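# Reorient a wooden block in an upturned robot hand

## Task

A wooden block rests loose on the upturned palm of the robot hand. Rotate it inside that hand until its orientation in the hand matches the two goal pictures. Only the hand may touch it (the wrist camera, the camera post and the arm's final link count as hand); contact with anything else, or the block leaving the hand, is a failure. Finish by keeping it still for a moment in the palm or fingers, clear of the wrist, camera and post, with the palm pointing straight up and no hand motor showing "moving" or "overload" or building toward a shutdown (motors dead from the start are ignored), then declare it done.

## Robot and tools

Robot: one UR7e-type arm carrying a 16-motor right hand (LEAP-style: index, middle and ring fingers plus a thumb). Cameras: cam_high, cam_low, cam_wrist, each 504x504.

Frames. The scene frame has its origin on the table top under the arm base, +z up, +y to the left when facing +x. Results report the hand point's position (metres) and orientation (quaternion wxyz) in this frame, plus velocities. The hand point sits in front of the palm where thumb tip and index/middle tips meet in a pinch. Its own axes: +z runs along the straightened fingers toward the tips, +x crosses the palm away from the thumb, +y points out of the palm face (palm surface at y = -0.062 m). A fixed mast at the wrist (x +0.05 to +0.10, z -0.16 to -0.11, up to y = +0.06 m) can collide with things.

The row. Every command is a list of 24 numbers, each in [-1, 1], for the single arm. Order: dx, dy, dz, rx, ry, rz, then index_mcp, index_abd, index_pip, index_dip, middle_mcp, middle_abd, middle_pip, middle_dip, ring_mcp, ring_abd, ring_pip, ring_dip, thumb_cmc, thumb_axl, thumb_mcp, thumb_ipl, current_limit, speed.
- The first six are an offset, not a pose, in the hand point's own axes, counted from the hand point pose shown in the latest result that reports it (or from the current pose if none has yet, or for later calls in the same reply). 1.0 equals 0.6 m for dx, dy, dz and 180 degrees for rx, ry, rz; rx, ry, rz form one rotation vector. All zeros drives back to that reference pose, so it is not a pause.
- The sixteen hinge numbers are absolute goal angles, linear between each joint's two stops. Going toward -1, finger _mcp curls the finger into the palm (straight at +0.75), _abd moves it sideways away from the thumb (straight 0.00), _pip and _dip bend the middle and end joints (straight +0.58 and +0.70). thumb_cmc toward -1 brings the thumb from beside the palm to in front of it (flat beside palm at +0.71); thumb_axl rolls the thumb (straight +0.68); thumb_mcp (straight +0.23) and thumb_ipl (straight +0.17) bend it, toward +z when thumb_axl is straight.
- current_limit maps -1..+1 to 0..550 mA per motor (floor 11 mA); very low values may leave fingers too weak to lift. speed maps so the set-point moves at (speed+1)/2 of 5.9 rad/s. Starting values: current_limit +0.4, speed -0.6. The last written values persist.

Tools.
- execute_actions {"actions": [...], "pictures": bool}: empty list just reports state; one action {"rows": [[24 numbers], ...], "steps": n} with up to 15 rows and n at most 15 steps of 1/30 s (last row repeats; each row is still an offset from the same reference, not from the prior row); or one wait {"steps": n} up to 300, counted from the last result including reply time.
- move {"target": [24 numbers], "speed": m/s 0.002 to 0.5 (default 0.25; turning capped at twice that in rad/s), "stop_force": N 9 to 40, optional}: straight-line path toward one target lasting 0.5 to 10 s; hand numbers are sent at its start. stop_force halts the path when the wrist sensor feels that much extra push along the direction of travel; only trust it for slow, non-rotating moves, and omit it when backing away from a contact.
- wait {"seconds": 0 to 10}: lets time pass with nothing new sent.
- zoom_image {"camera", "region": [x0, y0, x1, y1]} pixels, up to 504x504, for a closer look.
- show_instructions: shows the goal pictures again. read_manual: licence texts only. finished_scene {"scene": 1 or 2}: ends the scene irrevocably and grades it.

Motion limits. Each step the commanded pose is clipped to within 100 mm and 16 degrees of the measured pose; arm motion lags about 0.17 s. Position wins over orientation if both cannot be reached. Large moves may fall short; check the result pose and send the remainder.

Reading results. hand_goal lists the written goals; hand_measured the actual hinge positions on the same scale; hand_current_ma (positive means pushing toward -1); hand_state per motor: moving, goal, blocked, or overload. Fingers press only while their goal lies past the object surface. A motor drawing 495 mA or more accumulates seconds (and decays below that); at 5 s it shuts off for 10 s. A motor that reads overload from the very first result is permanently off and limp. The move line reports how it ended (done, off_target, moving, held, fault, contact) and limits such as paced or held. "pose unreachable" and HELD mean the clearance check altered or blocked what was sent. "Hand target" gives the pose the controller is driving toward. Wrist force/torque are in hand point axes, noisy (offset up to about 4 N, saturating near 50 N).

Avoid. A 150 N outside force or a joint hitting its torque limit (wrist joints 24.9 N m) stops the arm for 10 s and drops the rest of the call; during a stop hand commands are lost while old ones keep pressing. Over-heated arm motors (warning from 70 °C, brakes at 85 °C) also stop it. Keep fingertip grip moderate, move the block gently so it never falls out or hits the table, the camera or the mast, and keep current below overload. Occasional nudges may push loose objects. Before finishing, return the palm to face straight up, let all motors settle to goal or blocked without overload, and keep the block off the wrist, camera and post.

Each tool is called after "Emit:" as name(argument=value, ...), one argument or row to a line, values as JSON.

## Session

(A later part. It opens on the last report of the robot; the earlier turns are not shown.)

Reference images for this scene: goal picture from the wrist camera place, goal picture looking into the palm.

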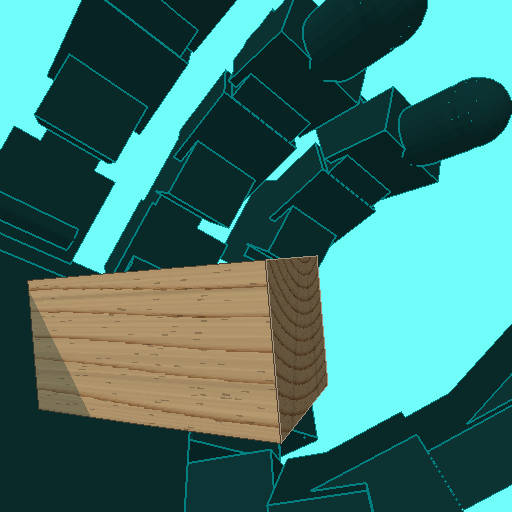

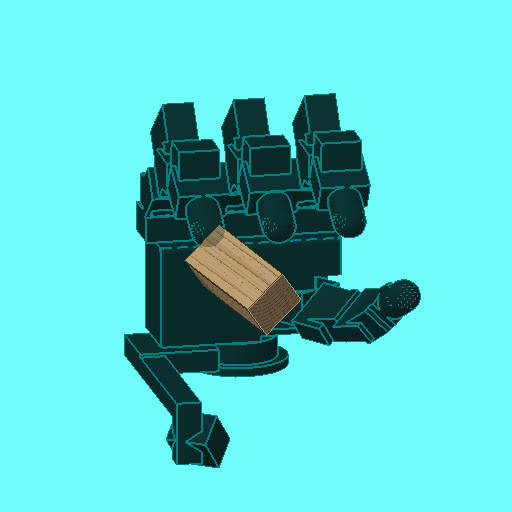

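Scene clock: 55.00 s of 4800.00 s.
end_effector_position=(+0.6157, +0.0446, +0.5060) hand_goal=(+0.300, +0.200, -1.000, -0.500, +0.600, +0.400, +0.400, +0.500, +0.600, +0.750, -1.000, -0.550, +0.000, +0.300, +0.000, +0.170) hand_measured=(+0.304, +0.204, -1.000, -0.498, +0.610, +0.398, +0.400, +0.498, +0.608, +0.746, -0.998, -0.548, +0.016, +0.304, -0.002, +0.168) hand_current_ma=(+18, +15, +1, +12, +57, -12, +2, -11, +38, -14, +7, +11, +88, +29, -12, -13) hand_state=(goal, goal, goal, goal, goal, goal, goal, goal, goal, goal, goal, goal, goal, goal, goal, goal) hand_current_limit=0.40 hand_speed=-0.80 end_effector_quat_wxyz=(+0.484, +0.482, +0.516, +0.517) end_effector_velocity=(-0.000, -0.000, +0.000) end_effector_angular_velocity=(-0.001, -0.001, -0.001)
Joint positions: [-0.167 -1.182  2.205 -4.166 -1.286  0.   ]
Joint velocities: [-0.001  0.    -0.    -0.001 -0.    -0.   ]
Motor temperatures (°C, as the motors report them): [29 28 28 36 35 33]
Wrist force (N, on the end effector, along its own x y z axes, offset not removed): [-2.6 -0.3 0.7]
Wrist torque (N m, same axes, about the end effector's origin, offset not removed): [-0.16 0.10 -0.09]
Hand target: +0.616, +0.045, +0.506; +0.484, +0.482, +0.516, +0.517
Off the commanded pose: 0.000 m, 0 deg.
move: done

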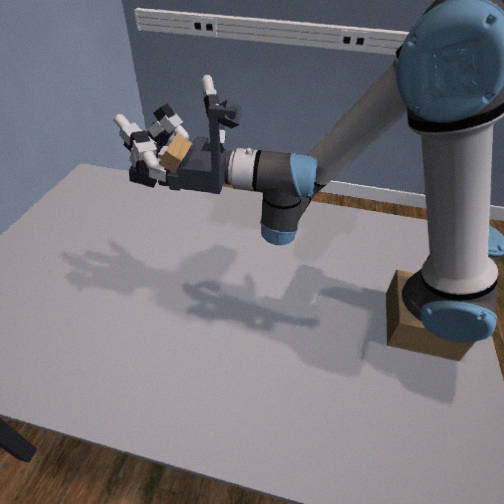

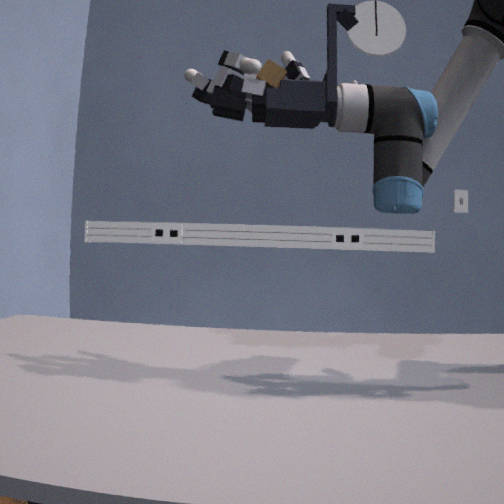

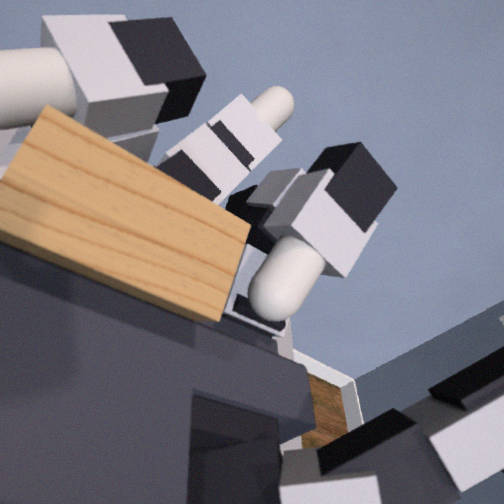

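Emit:
move(
  target=[0,0,0,0,0,0,0.6,0,0,0.2,0.6,0.2,0.4,0.5,0.5,0.75,-1,-0.55,0.0,0.6,-0.4,-0.3,0.4,-0.7],
)

Emit:
move(
  target=[0,0,0,0,0,0,0.6,0,0,0.2,0.6,0,0.4,0.5,0.45,0.0,-1,-0.55,0.0,0.6,-0.4,-0.3,0.4,-0.85],
)

Emit:
zoom_image(
  camera="cam_high",
  region=[100,50,260,210],
)

Scene clock: 62.77 s of 4800.00 s.
end_effector_position=(+0.6157, +0.0446, +0.5060) hand_goal=(+0.600, +0.000, +0.000, +0.200, +0.600, +0.200, +0.400, +0.500, +0.500, +0.750, -1.000, -0.550, +0.000, +0.600, -0.400, -0.300) hand_measured=(+0.608, +0.004, +0.000, +0.198, +0.610, +0.204, +0.400, +0.498, +0.518, +0.746, -0.998, -0.548, +0.012, +0.602, -0.402, -0.300) hand_current_ma=(+46, +14, -4, -15, +57, +16, +2, -11, +94, -14, +6, +11, +64, +8, -11, +6) hand_state=(goal, goal, goal, goal, goal, goal, goal, goal, goal, goal, goal, goal, goal, goal, goal, goal) hand_current_limit=0.40 hand_speed=-0.70 end_effector_quat_wxyz=(+0.484, +0.482, +0.516, +0.517) end_effector_velocity=(-0.000, +0.000, -0.000) end_effector_angular_velocity=(+0.000, +0.001, +0.000)
Joint positions: [-0.167 -1.182  2.205 -4.166 -1.286  0.   ]
Joint velocities: [ 0.    -0.     0.001 -0.    -0.     0.   ]
Motor temperatures (°C, as the motors report them): [29 28 28 36 35 33]
Wrist force (N, on the end effector, along its own x y z axes, offset not removed): [-2.1 -0.3 -1.8]
Wrist torque (N m, same axes, about the end effector's origin, offset not removed): [0.13 0.17 -0.09]
Hand target: +0.616, +0.045, +0.506; +0.484, +0.482, +0.516, +0.517
Off the commanded pose: 0.000 m, 0 deg.
After step 90, 3.13 s passed at rest.
move: done

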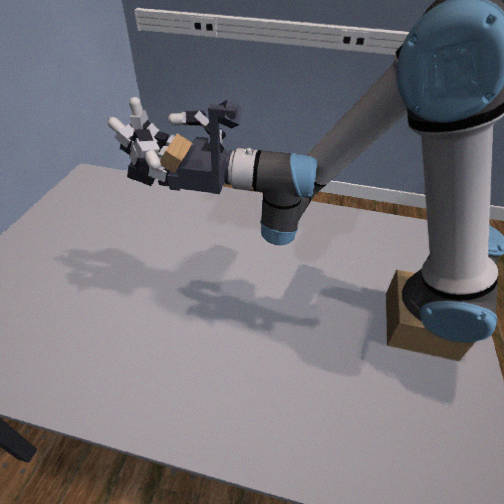

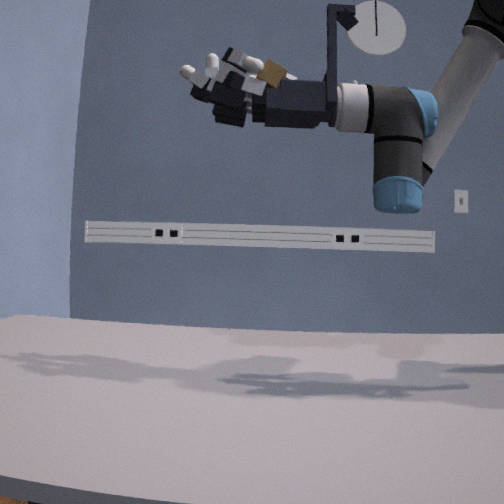

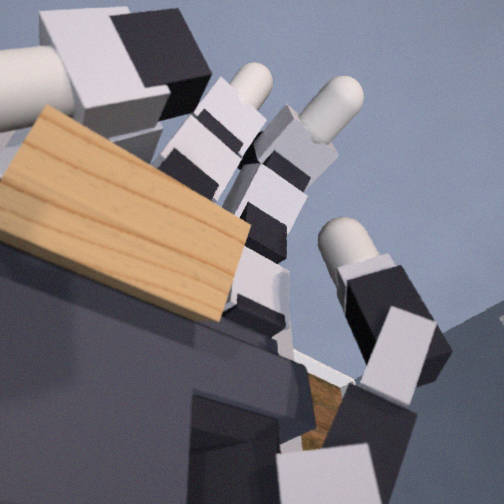

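Scene clock: 64.80 s of 4800.00 s.
end_effector_position=(+0.6157, +0.0446, +0.5060) hand_goal=(+0.600, +0.000, +0.000, +0.200, +0.600, +0.000, +0.400, +0.500, +0.450, +0.000, -1.000, -0.550, +0.000, +0.600, -0.400, -0.300) hand_measured=(+0.608, +0.004, +0.000, +0.198, +0.610, +0.004, +0.400, +0.498, +0.466, +0.006, -1.000, -0.548, +0.012, +0.602, -0.402, -0.300) hand_current_ma=(+46, +14, -4, -15, +57, +14, +2, -11, +90, +24, +2, +9, +64, +8, -11, +6) hand_state=(goal, goal, goal, goal, goal, goal, goal, goal, goal, goal, goal, goal, goal, goal, goal, goal) hand_current_limit=0.40 hand_speed=-0.85 end_effector_quat_wxyz=(+0.484, +0.482, +0.516, +0.517) end_effector_velocity=(+0.000, +0.000, +0.000) end_effector_angular_velocity=(-0.001, -0.001, +0.000)
Joint positions: [-0.167 -1.182  2.205 -4.166 -1.286  0.   ]
Joint velocities: [ 0.     0.    -0.001  0.    -0.    -0.   ]
Motor temperatures (°C, as the motors report them): [29 28 28 36 35 33]
Wrist force (N, on the end effector, along its own x y z axes, offset not removed): [-0.9 -0.2 -0.2]
Wrist torque (N m, same axes, about the end effector's origin, offset not removed): [0.00 -0.01 0.08]
Hand target: +0.616, +0.045, +0.506; +0.484, +0.482, +0.516, +0.517
Off the commanded pose: 0.000 m, 0 deg.
move: done

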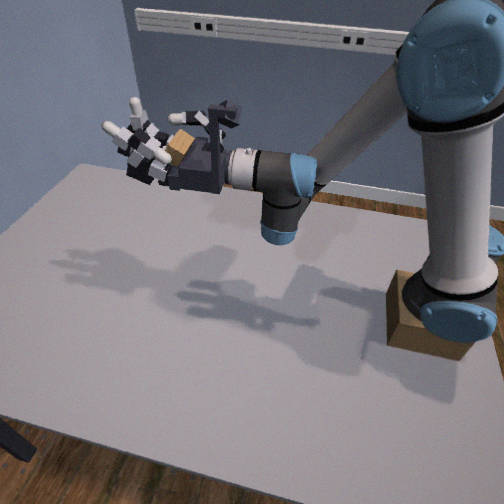

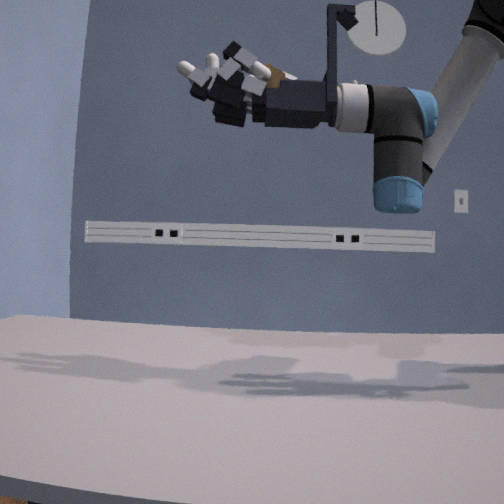

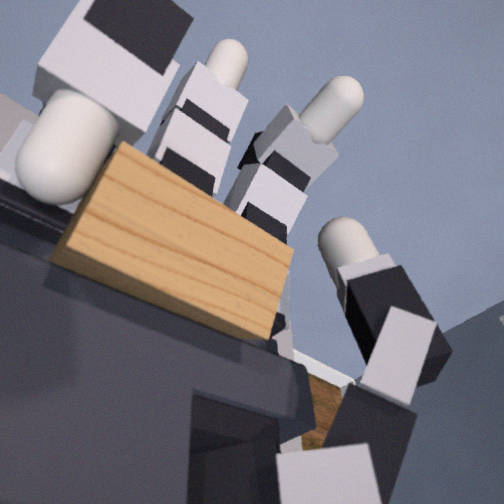

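Region (100, 50, 260, 210) of cam_high's 504x504 image, scaled by 3.150, with more detail than that image has.

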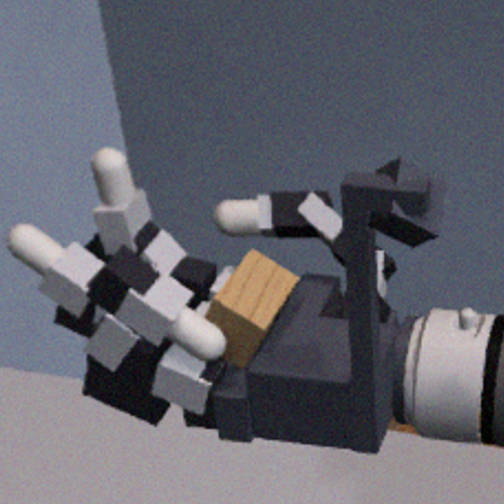

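Now thumb tip onto the end face, then lift.

Emit:
move(
  target=[0,0,0,0,0,0,0.6,0,0,0.2,0.6,0,0.4,0.5,0.3,0.05,-1,-0.6,0.05,0.55,-0.5,-0.62,0.4,-0.85],
)

Emit:
move(
  target=[0,0,0,0,0,0,0.6,0,0,0.2,0.6,0,0.4,0.5,0.3,0.05,-1,-0.6,0.08,0.3,-0.45,-0.6,0.5,-0.9],
)

Emit:
zoom_image(
  camera="cam_high",
  region=[100,50,260,210],
)

Scene clock: 70.73 s of 4800.00 s.
end_effector_position=(+0.6157, +0.0446, +0.5060) hand_goal=(+0.600, +0.000, +0.000, +0.200, +0.600, +0.000, +0.400, +0.500, +0.300, +0.050, -1.000, -0.600, +0.050, +0.550, -0.500, -0.620) hand_measured=(+0.608, +0.004, +0.000, +0.198, +0.610, +0.004, +0.400, +0.498, +0.316, +0.052, -1.000, -0.598, +0.056, +0.560, -0.492, -0.600) hand_current_ma=(+46, +14, -4, -15, +57, +14, +2, -11, +83, +7, +1, +8, +28, +68, +56, +140) hand_state=(goal, goal, goal, goal, goal, goal, goal, goal, goal, goal, goal, goal, goal, goal, goal, goal) hand_current_limit=0.40 hand_speed=-0.85 end_effector_quat_wxyz=(+0.484, +0.482, +0.516, +0.517) end_effector_velocity=(-0.000, -0.000, +0.000) end_effector_angular_velocity=(-0.001, -0.001, -0.000)
Joint positions: [-0.167 -1.182  2.205 -4.166 -1.286  0.   ]
Joint velocities: [-0. -0. -0. -0. -0. -0.]
Motor temperatures (°C, as the motors report them): [29 28 28 36 35 33]
Wrist force (N, on the end effector, along its own x y z axes, offset not removed): [-2.9 -1.0 -0.2]
Wrist torque (N m, same axes, about the end effector's origin, offset not removed): [-0.10 0.19 -0.16]
Hand target: +0.616, +0.045, +0.506; +0.484, +0.482, +0.516, +0.517
Off the commanded pose: 0.000 m, 0 deg.
After step 90, 1.53 s passed at rest.
move: done

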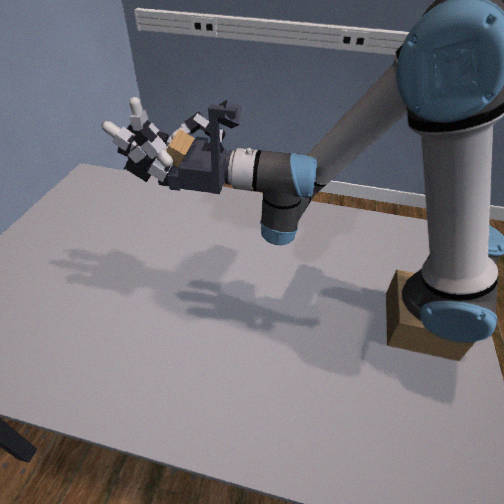

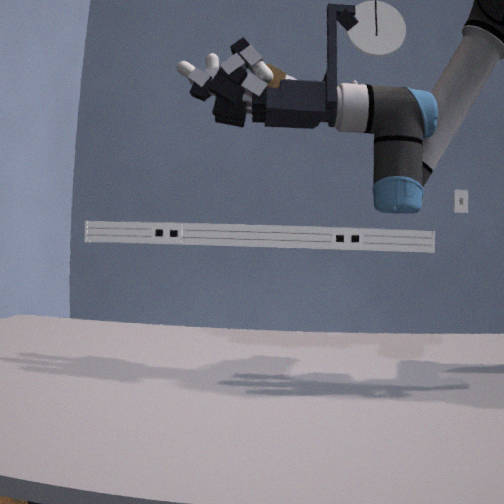

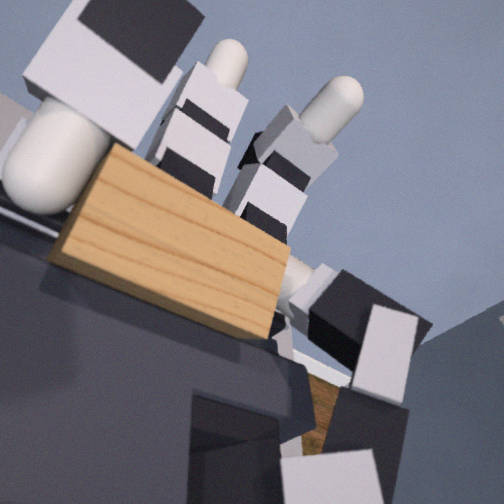

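Scene clock: 71.90 s of 4800.00 s.
end_effector_position=(+0.6157, +0.0446, +0.5060) hand_goal=(+0.600, +0.000, +0.000, +0.200, +0.600, +0.000, +0.400, +0.500, +0.300, +0.050, -1.000, -0.600, +0.080, +0.300, -0.450, -0.600) hand_measured=(+0.608, +0.004, +0.000, +0.198, +0.610, +0.004, +0.400, +0.498, +0.314, +0.066, -1.000, -0.598, +0.100, +0.458, -0.426, -0.592) hand_current_ma=(+46, +14, -4, -15, +57, +14, +2, -11, +71, +70, +1, +8, +109, +410, +156, +62) hand_state=(goal, goal, goal, goal, goal, goal, goal, goal, goal, goal, goal, goal, goal, blocked, blocked, goal) hand_current_limit=0.50 hand_speed=-0.90 end_effector_quat_wxyz=(+0.484, +0.482, +0.516, +0.517) end_effector_velocity=(-0.000, -0.000, +0.000) end_effector_angular_velocity=(-0.001, +0.000, -0.001)
Joint positions: [-0.167 -1.182  2.205 -4.166 -1.286  0.   ]
Joint velocities: [-0.    -0.001  0.001  0.    -0.    -0.001]
Motor temperatures (°C, as the motors report them): [29 28 28 36 35 33]
Wrist force (N, on the end effector, along its own x y z axes, offset not removed): [-1.5 -2.3 -1.6]
Wrist torque (N m, same axes, about the end effector's origin, offset not removed): [-0.24 0.02 -0.08]
Hand target: +0.616, +0.045, +0.506; +0.484, +0.482, +0.516, +0.517
Off the commanded pose: 0.000 m, 0 deg.
move: done

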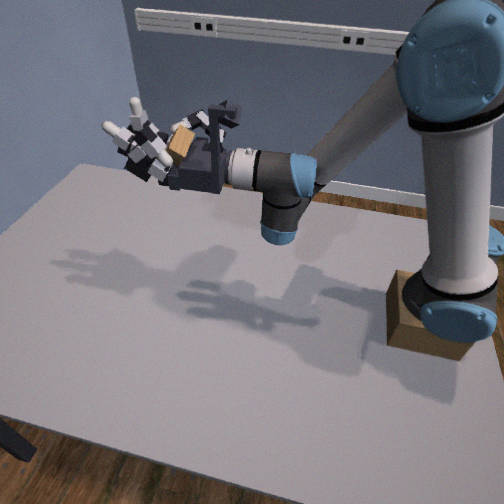

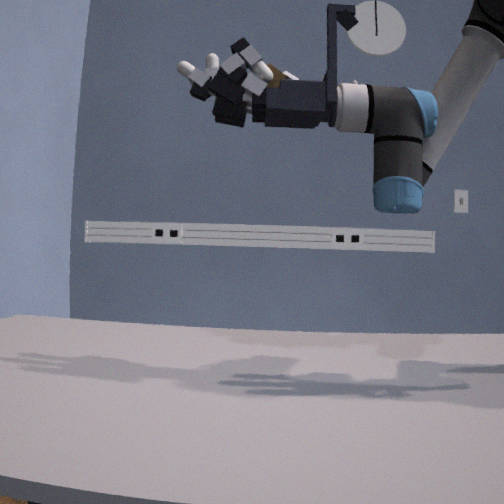

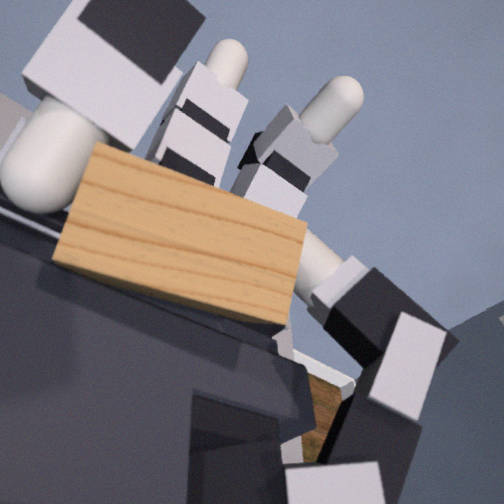

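Region (100, 50, 260, 210) of cam_high's 504x504 image, scaled by 3.150, with more detail than that image has.

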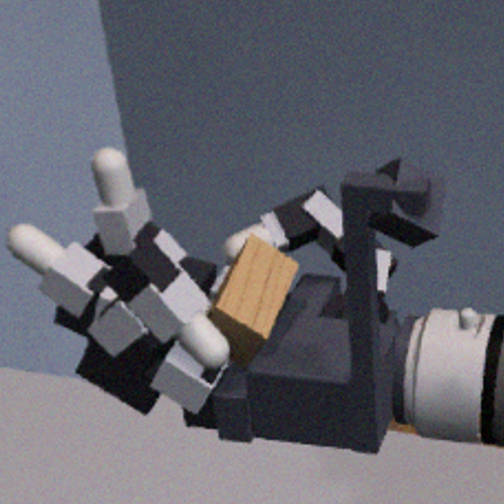

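Lifting. Continue.

Emit:
move(
  target=[0,0,0,0,0,0,0.6,0,0,0.2,0.6,0,0.4,0.5,0.3,0.05,-1,-0.6,0.08,0.2,-0.36,-0.6,0.5,-0.94],
)

Emit:
move(
  target=[0,0,0,0,0,0,0.6,0,0,0.2,0.6,0,0.4,0.5,0.3,0.05,-1,-0.6,0.08,0.1,-0.3,-0.6,0.5,-0.94],
)

Scene clock: 78.97 s of 4800.00 s.
end_effector_position=(+0.6157, +0.0446, +0.5060) hand_goal=(+0.600, +0.000, +0.000, +0.200, +0.600, +0.000, +0.400, +0.500, +0.300, +0.050, -1.000, -0.600, +0.080, +0.200, -0.360, -0.600) hand_measured=(+0.608, +0.004, +0.000, +0.198, +0.610, +0.004, +0.400, +0.498, +0.314, +0.066, -1.000, -0.604, +0.114, +0.228, -0.328, -0.588) hand_current_ma=(+46, +14, -4, -15, +57, +14, +2, -11, +71, +73, +0, -20, +188, +188, +213, +86) hand_state=(goal, goal, goal, goal, goal, goal, goal, goal, goal, goal, goal, goal, blocked, blocked, blocked, goal) hand_current_limit=0.50 hand_speed=-0.94 end_effector_quat_wxyz=(+0.484, +0.482, +0.516, +0.517) end_effector_velocity=(+0.000, -0.000, -0.000) end_effector_angular_velocity=(+0.000, +0.001, -0.000)
Joint positions: [-0.167 -1.182  2.205 -4.166 -1.286  0.   ]
Joint velocities: [-0.    -0.     0.001  0.001  0.    -0.   ]
Motor temperatures (°C, as the motors report them): [29 28 28 36 35 33]
Wrist force (N, on the end effector, along its own x y z axes, offset not removed): [-1.1 -0.5 -1.7]
Wrist torque (N m, same axes, about the end effector's origin, offset not removed): [0.07 0.01 -0.02]
Hand target: +0.616, +0.045, +0.506; +0.484, +0.482, +0.516, +0.517
Off the commanded pose: 0.000 m, 0 deg.
After step 90, 2.10 s passed at rest.
move: done

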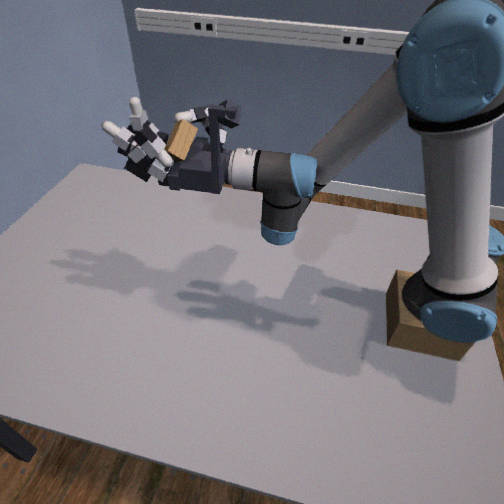

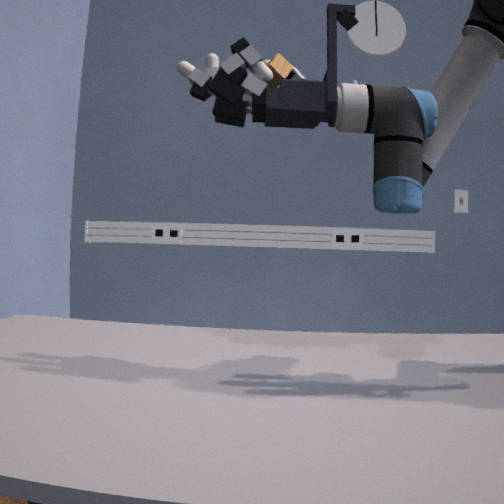

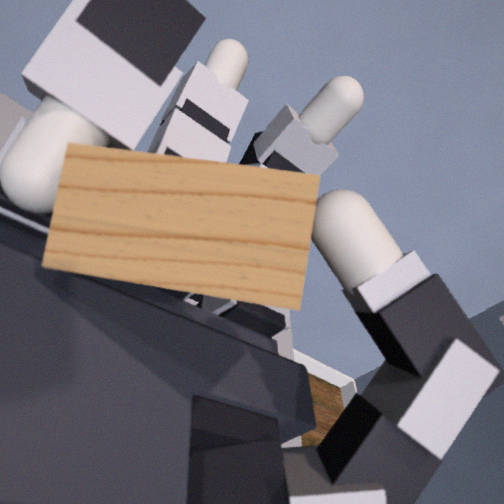

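Scene clock: 80.03 s of 4800.00 s.
end_effector_position=(+0.6157, +0.0446, +0.5060) hand_goal=(+0.600, +0.000, +0.000, +0.200, +0.600, +0.000, +0.400, +0.500, +0.300, +0.050, -1.000, -0.600, +0.080, +0.100, -0.300, -0.600) hand_measured=(+0.608, +0.004, +0.000, +0.198, +0.610, +0.004, +0.400, +0.498, +0.314, +0.060, -1.000, -0.604, +0.106, +0.108, -0.296, -0.594) hand_current_ma=(+46, +14, -4, -15, +57, +14, +2, -11, +71, +43, +0, -20, +139, +58, +31, +37) hand_state=(goal, goal, goal, goal, goal, goal, goal, goal, goal, goal, goal, goal, blocked, goal, goal, goal) hand_current_limit=0.50 hand_speed=-0.94 end_effector_quat_wxyz=(+0.484, +0.482, +0.516, +0.517) end_effector_velocity=(+0.000, -0.000, +0.001) end_effector_angular_velocity=(-0.000, -0.001, -0.000)
Joint positions: [-0.167 -1.182  2.205 -4.166 -1.286  0.   ]
Joint velocities: [-0.    -0.    -0.001  0.    -0.    -0.   ]
Motor temperatures (°C, as the motors report them): [29 28 28 36 35 33]
Wrist force (N, on the end effector, along its own x y z axes, offset not removed): [-2.3 -1.6 -1.5]
Wrist torque (N m, same axes, about the end effector's origin, offset not removed): [-0.14 0.17 -0.11]
Hand target: +0.616, +0.045, +0.506; +0.484, +0.482, +0.516, +0.517
Off the commanded pose: 0.000 m, 0 deg.
move: done

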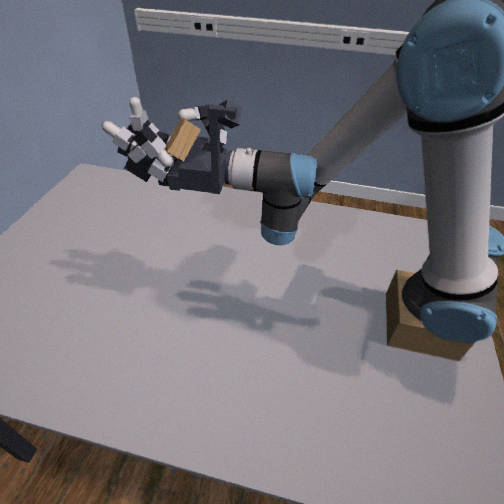

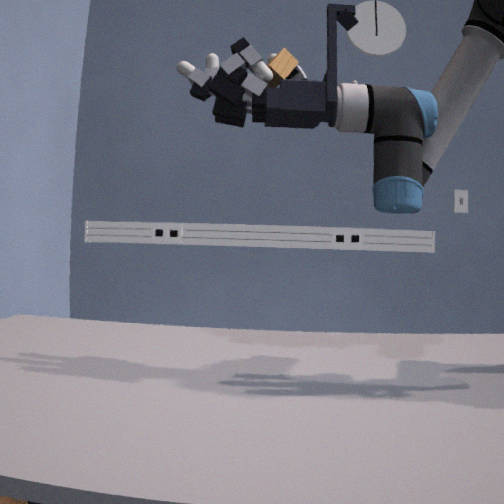

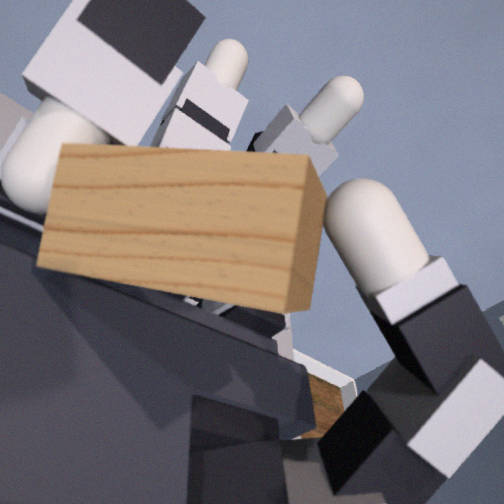

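Emit:
move(
  target=[0,0,0,0,0,0,0.6,0,0,0.2,0.6,0,0.4,0.5,0.3,0.05,-1,-0.6,-0.04,0.1,-0.3,-0.5,0.5,-0.95],
)

Scene clock: 87.40 s of 4800.00 s.
end_effector_position=(+0.6157, +0.0446, +0.5060) hand_goal=(+0.600, +0.000, +0.000, +0.200, +0.600, +0.000, +0.400, +0.500, +0.300, +0.050, -1.000, -0.600, -0.040, +0.100, -0.300, -0.500) hand_measured=(+0.608, +0.004, +0.000, +0.198, +0.610, +0.004, +0.400, +0.498, +0.314, +0.060, -1.000, -0.604, +0.006, +0.108, -0.284, -0.496) hand_current_ma=(+46, +14, -4, -15, +58, +14, +2, -11, +71, +43, +0, -20, +246, +54, +102, +31) hand_state=(goal, goal, goal, goal, goal, goal, goal, goal, goal, goal, goal, goal, blocked, goal, goal, goal) hand_current_limit=0.50 hand_speed=-0.95 end_effector_quat_wxyz=(+0.484, +0.482, +0.516, +0.517) end_effector_velocity=(-0.000, +0.000, -0.000) end_effector_angular_velocity=(-0.000, +0.001, +0.000)
Joint positions: [-0.167 -1.182  2.205 -4.166 -1.286  0.   ]
Joint velocities: [ 0.    -0.     0.002 -0.001  0.    -0.   ]
Motor temperatures (°C, as the motors report them): [29 28 28 36 35 33]
Wrist force (N, on the end effector, along its own x y z axes, offset not removed): [-1.4 -1.2 -0.8]
Wrist torque (N m, same axes, about the end effector's origin, offset not removed): [-0.23 0.01 0.02]
Hand target: +0.616, +0.045, +0.506; +0.484, +0.482, +0.516, +0.517
Off the commanded pose: 0.000 m, 0 deg.
After step 90, 3.07 s passed at rest.
move: done

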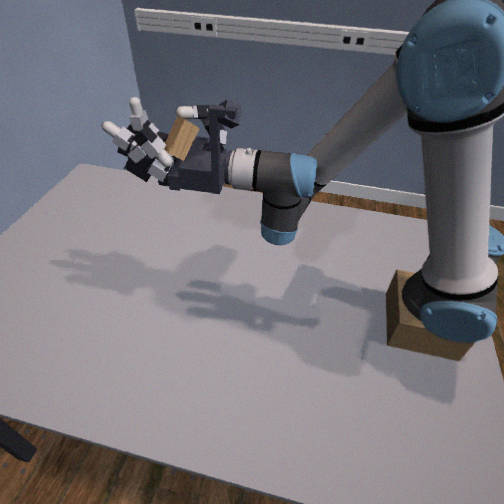

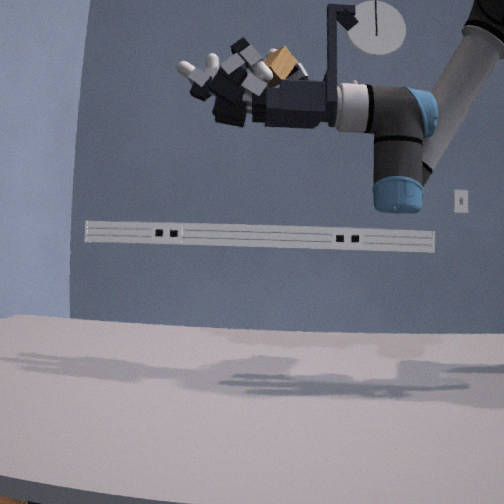

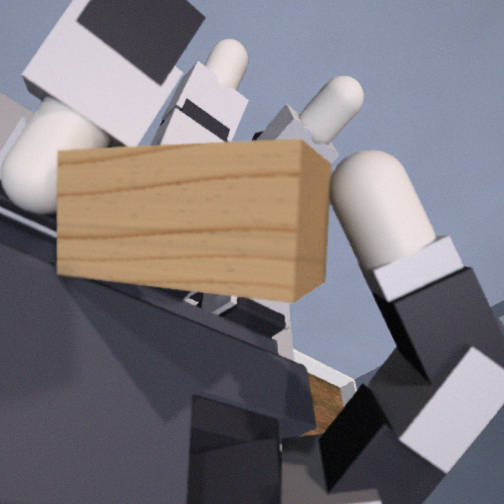

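Emit:
move(
  target=[0,0,0,0,0,0,0.6,0,0,0.2,0.6,0,0.4,0.5,0.3,0.0,-1,-0.6,-0.15,0.14,-0.31,-0.41,0.5,-0.95],
)

Emit:
wait(
  seconds=1,
)

Scene clock: 91.60 s of 4800.00 s.
end_effector_position=(+0.6157, +0.0446, +0.5060) hand_goal=(+0.600, +0.000, +0.000, +0.200, +0.600, +0.000, +0.400, +0.500, +0.300, +0.000, -1.000, -0.600, -0.150, +0.140, -0.310, -0.410) hand_measured=(+0.608, +0.004, +0.000, +0.198, +0.610, +0.004, +0.400, +0.498, +0.314, +0.028, -1.000, -0.606, -0.078, +0.144, -0.284, -0.398) hand_current_ma=(+46, +14, -4, -15, +58, +14, +2, -11, +71, +123, +0, -34, +386, +24, +174, +81) hand_state=(goal, goal, goal, goal, goal, goal, goal, goal, goal, blocked, goal, goal, blocked, goal, blocked, goal) hand_current_limit=0.50 hand_speed=-0.95 end_effector_quat_wxyz=(+0.484, +0.482, +0.516, +0.517) end_effector_velocity=(-0.000, +0.000, -0.000) end_effector_angular_velocity=(+0.000, +0.000, +0.000)
Joint positions: [-0.167 -1.182  2.205 -4.166 -1.286  0.   ]
Joint velocities: [-0.    -0.     0.001 -0.001  0.     0.   ]
Motor temperatures (°C, as the motors report them): [29 29 28 36 35 33]
Wrist force (N, on the end effector, along its own x y z axes, offset not removed): [-1.8 -1.2 -0.3]
Wrist torque (N m, same axes, about the end effector's origin, offset not removed): [-0.15 0.07 -0.08]
Hand target: +0.616, +0.045, +0.506; +0.484, +0.482, +0.516, +0.517
Off the commanded pose: 0.000 m, 0 deg.
move: done

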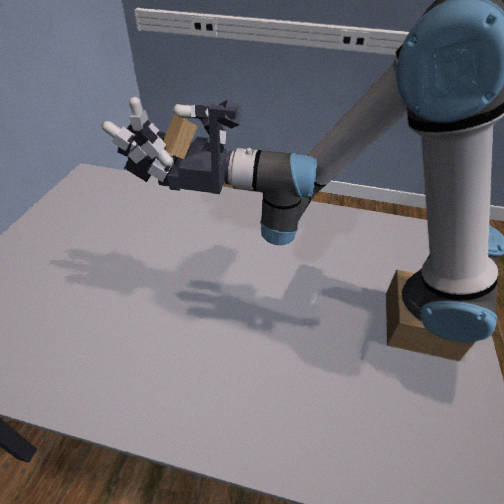

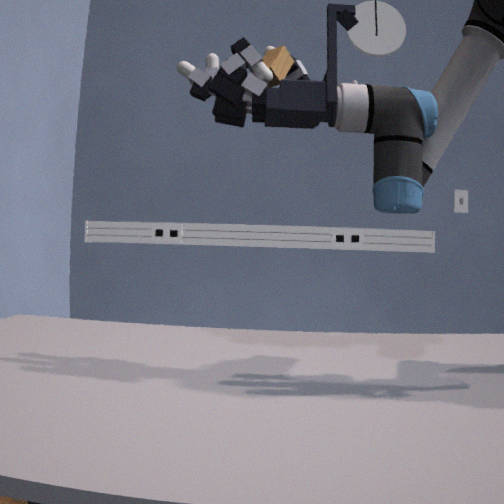

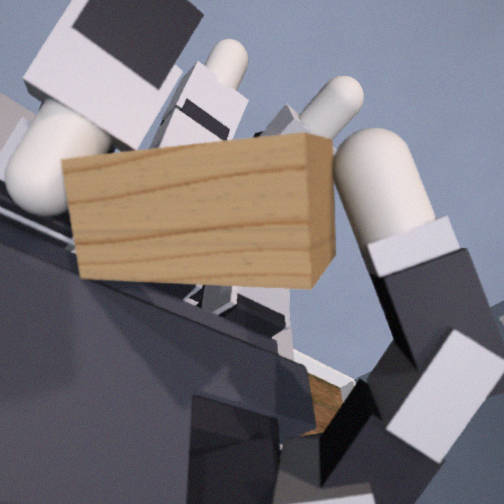

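Scene clock: 92.60 s of 4800.00 s.
end_effector_position=(+0.6157, +0.0446, +0.5060) hand_goal=(+0.600, +0.000, +0.000, +0.200, +0.600, +0.000, +0.400, +0.500, +0.300, +0.000, -1.000, -0.600, -0.150, +0.140, -0.310, -0.410) hand_measured=(+0.608, +0.004, +0.000, +0.198, +0.610, +0.004, +0.400, +0.498, +0.314, +0.028, -1.000, -0.606, -0.078, +0.144, -0.284, -0.398) hand_current_ma=(+46, +14, -4, -15, +58, +14, +2, -11, +71, +123, +0, -34, +386, +24, +174, +81) hand_state=(goal, goal, goal, goal, goal, goal, goal, goal, goal, blocked, goal, goal, blocked, goal, blocked, goal) hand_current_limit=0.50 hand_speed=-0.95 end_effector_quat_wxyz=(+0.484, +0.482, +0.516, +0.517) end_effector_velocity=(-0.000, +0.001, -0.000) end_effector_angular_velocity=(+0.000, +0.001, +0.001)
Joint positions: [-0.167 -1.182  2.205 -4.166 -1.286  0.   ]
Joint velocities: [ 0.001 -0.001  0.001  0.     0.     0.   ]
Motor temperatures (°C, as the motors report them): [29 29 28 36 35 33]
Wrist force (N, on the end effector, along its own x y z axes, offset not removed): [-0.7 -0.7 -1.7]
Wrist torque (N m, same axes, about the end effector's origin, offset not removed): [-0.03 0.03 0.05]
Hand target: +0.616, +0.045, +0.506; +0.484, +0.482, +0.516, +0.517
Off the commanded pose: 0.000 m, 0 deg.
Steps of this call (steps 1 to 30: nothing new was sent). Readings (end_effector_position | what the end effector reports):
1: (+0.6157, +0.0446, +0.5060) | hand_goal=(+0.600, +0.000, +0.000, +0.200, +0.600, +0.000, +0.400, +0.500, +0.300, +0.000, -1.000, -0.600, -0.150, +0.140, -0.310, -0.410) hand_measured=(+0.608, +0.004, +0.000, +0.198, +0.610, +0.004, +0.400, +0.498, +0.314, +0.028, -1.000, -0.606, -0.078, +0.144, -0.284, -0.398) hand_current_ma=(+46, +14, -4, -15, +58, +14, +2, -11, +71, +123, +0, -34, +386, +24, +174, +81) hand_state=(goal, goal, goal, goal, goal, goal, goal, goal, goal, blocked, goal, goal, blocked, goal, blocked, goal) hand_current_limit=0.50 hand_speed=-0.95
2: (+0.6157, +0.0446, +0.5060) | hand_goal=(+0.600, +0.000, +0.000, +0.200, +0.600, +0.000, +0.400, +0.500, +0.300, +0.000, -1.000, -0.600, -0.150, +0.140, -0.310, -0.410) hand_measured=(+0.608, +0.004, +0.000, +0.198, +0.610, +0.004, +0.400, +0.498, +0.314, +0.028, -1.000, -0.606, -0.078, +0.144, -0.284, -0.398) hand_current_ma=(+46, +14, -4, -15, +58, +14, +2, -11, +71, +123, +0, -34, +386, +24, +174, +81) hand_state=(goal, goal, goal, goal, goal, goal, goal, goal, goal, blocked, goal, goal, blocked, goal, blocked, goal) hand_current_limit=0.50 hand_speed=-0.95
4: (+0.6157, +0.0446, +0.5060) | hand_goal=(+0.600, +0.000, +0.000, +0.200, +0.600, +0.000, +0.400, +0.500, +0.300, +0.000, -1.000, -0.600, -0.150, +0.140, -0.310, -0.410) hand_measured=(+0.608, +0.004, +0.000, +0.198, +0.610, +0.004, +0.400, +0.498, +0.314, +0.028, -1.000, -0.606, -0.078, +0.144, -0.284, -0.398) hand_current_ma=(+46, +14, -4, -15, +58, +14, +2, -11, +71, +123, +0, -34, +386, +24, +174, +81) hand_state=(goal, goal, goal, goal, goal, goal, goal, goal, goal, blocked, goal, goal, blocked, goal, blocked, goal) hand_current_limit=0.50 hand_speed=-0.95
8: (+0.6157, +0.0446, +0.5060) | hand_goal=(+0.600, +0.000, +0.000, +0.200, +0.600, +0.000, +0.400, +0.500, +0.300, +0.000, -1.000, -0.600, -0.150, +0.140, -0.310, -0.410) hand_measured=(+0.608, +0.004, +0.000, +0.198, +0.610, +0.004, +0.400, +0.498, +0.314, +0.028, -1.000, -0.606, -0.078, +0.144, -0.284, -0.398) hand_current_ma=(+46, +14, -4, -15, +58, +14, +2, -11, +71, +123, +0, -34, +386, +24, +174, +81) hand_state=(goal, goal, goal, goal, goal, goal, goal, goal, goal, blocked, goal, goal, blocked, goal, blocked, goal) hand_current_limit=0.50 hand_speed=-0.95
30: the state above

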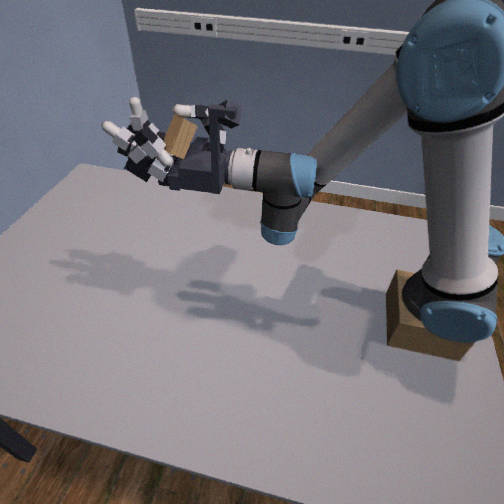

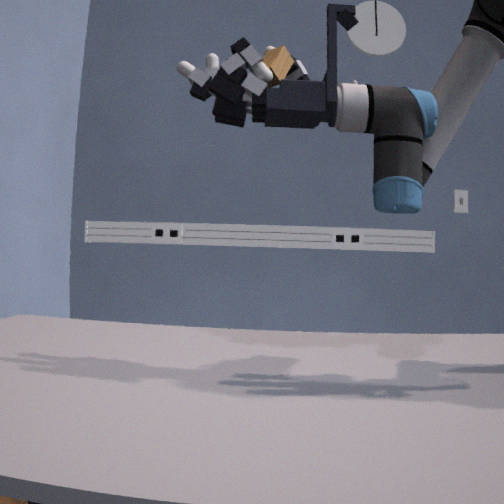

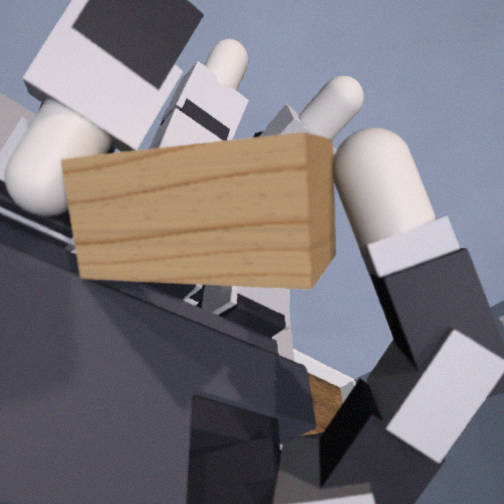

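Emit:
move(
  target=[0,0,0,0,0,0,0.6,0,0,0.2,0.6,0,0.4,0.5,0.3,0.07,-1,-0.6,-0.19,0.11,-0.23,-0.41,0.5,-0.95],
)

Scene clock: 98.47 s of 4800.00 s.
end_effector_position=(+0.6157, +0.0446, +0.5060) hand_goal=(+0.600, +0.000, +0.000, +0.200, +0.600, +0.000, +0.400, +0.500, +0.300, +0.070, -1.000, -0.600, -0.190, +0.110, -0.230, -0.410) hand_measured=(+0.608, +0.004, +0.000, +0.198, +0.610, +0.004, +0.400, +0.498, +0.314, +0.074, -1.000, -0.606, -0.162, +0.118, -0.226, -0.402) hand_current_ma=(+46, +14, -4, -15, +58, +14, +2, -11, +71, +18, +0, -34, +148, +53, +33, +58) hand_state=(goal, goal, goal, goal, goal, goal, goal, goal, goal, goal, goal, goal, blocked, goal, goal, goal) hand_current_limit=0.50 hand_speed=-0.95 end_effector_quat_wxyz=(+0.484, +0.482, +0.516, +0.517) end_effector_velocity=(+0.000, +0.000, +0.000) end_effector_angular_velocity=(-0.000, -0.000, +0.000)
Joint positions: [-0.167 -1.182  2.205 -4.166 -1.286  0.   ]
Joint velocities: [ 0.    -0.    -0.     0.001 -0.    -0.   ]
Motor temperatures (°C, as the motors report them): [29 29 28 36 35 33]
Wrist force (N, on the end effector, along its own x y z axes, offset not removed): [-1.6 -2.4 -1.4]
Wrist torque (N m, same axes, about the end effector's origin, offset not removed): [-0.15 0.03 -0.10]
Hand target: +0.616, +0.045, +0.506; +0.484, +0.482, +0.516, +0.517
Off the commanded pose: 0.000 m, 0 deg.
After step 90, 1.83 s passed at rest.
move: done

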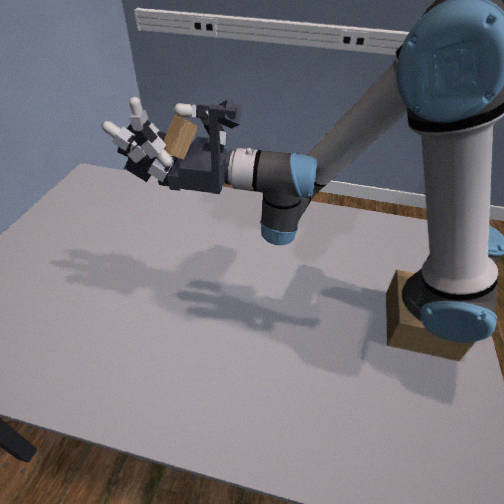

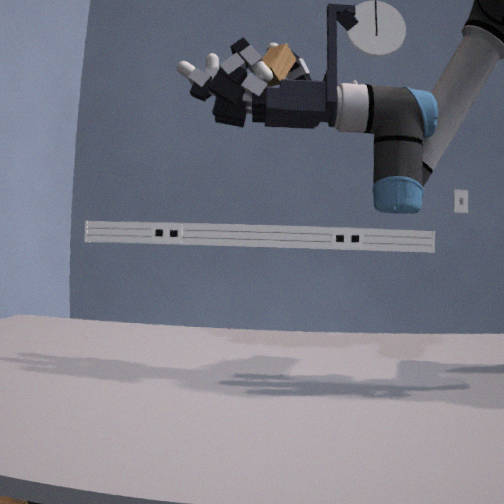

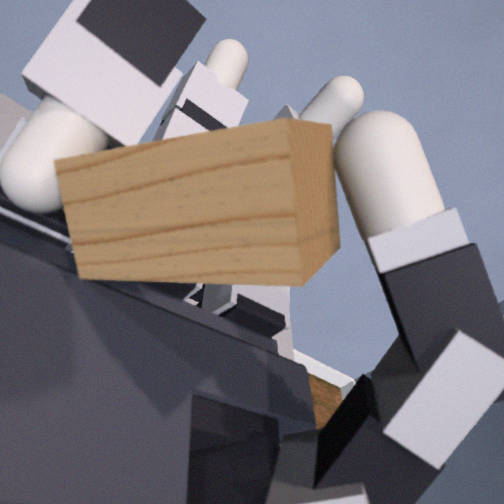

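Emit:
move(
  target=[0,0,0,0,0,0,0.6,0,0,0.2,0.35,0,0.4,0.5,0.4,0.07,-1,-0.6,-0.19,0.11,-0.24,-0.41,0.5,-0.93],
)

Scene clock: 105.50 s of 4800.00 s.
end_effector_position=(+0.6157, +0.0446, +0.5060) hand_goal=(+0.600, +0.000, +0.000, +0.200, +0.350, +0.000, +0.400, +0.500, +0.400, +0.070, -1.000, -0.600, -0.190, +0.110, -0.240, -0.410) hand_measured=(+0.608, +0.004, +0.000, +0.198, +0.378, +0.004, +0.400, +0.498, +0.404, +0.074, -1.000, -0.604, -0.186, +0.114, -0.240, -0.410) hand_current_ma=(+48, +14, -3, -14, +150, +14, +3, -11, +23, +16, +0, -19, +20, +31, -6, +4) hand_state=(goal, goal, goal, goal, blocked, goal, goal, goal, goal, goal, goal, goal, goal, goal, goal, goal) hand_current_limit=0.50 hand_speed=-0.93 end_effector_quat_wxyz=(+0.484, +0.482, +0.516, +0.517) end_effector_velocity=(+0.001, -0.001, -0.001) end_effector_angular_velocity=(+0.001, +0.002, -0.002)
Joint positions: [-0.167 -1.182  2.205 -4.166 -1.286  0.   ]
Joint velocities: [-0.002  0.001 -0.     0.001 -0.     0.001]
Motor temperatures (°C, as the motors report them): [29 29 28 36 35 33]
Wrist force (N, on the end effector, along its own x y z axes, offset not removed): [-1.8 -1.7 -1.0]
Wrist torque (N m, same axes, about the end effector's origin, offset not removed): [-0.16 0.10 -0.06]
Hand target: +0.616, +0.045, +0.506; +0.484, +0.482, +0.516, +0.517
Off the commanded pose: 0.000 m, 0 deg.
After step 90, 2.27 s passed at rest.
move: done

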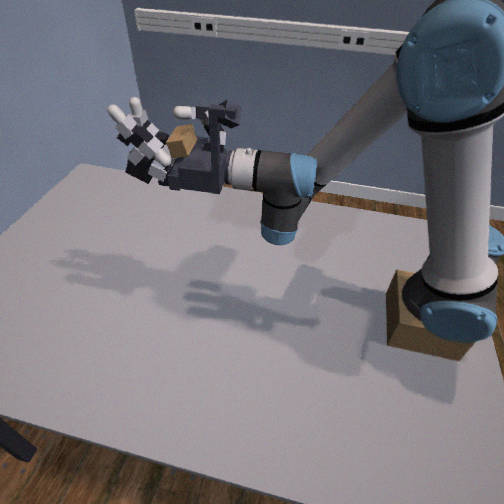

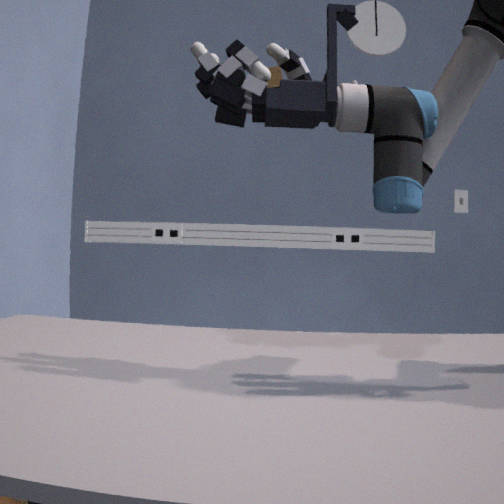

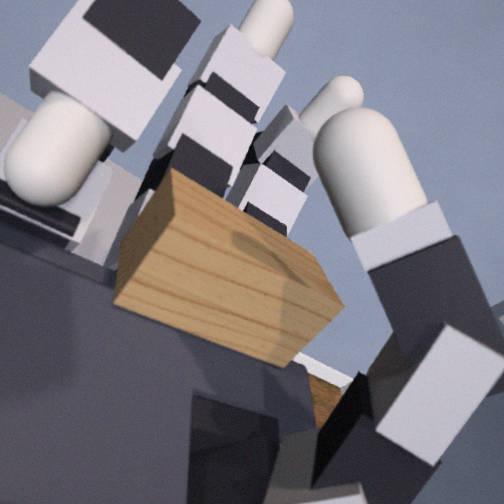

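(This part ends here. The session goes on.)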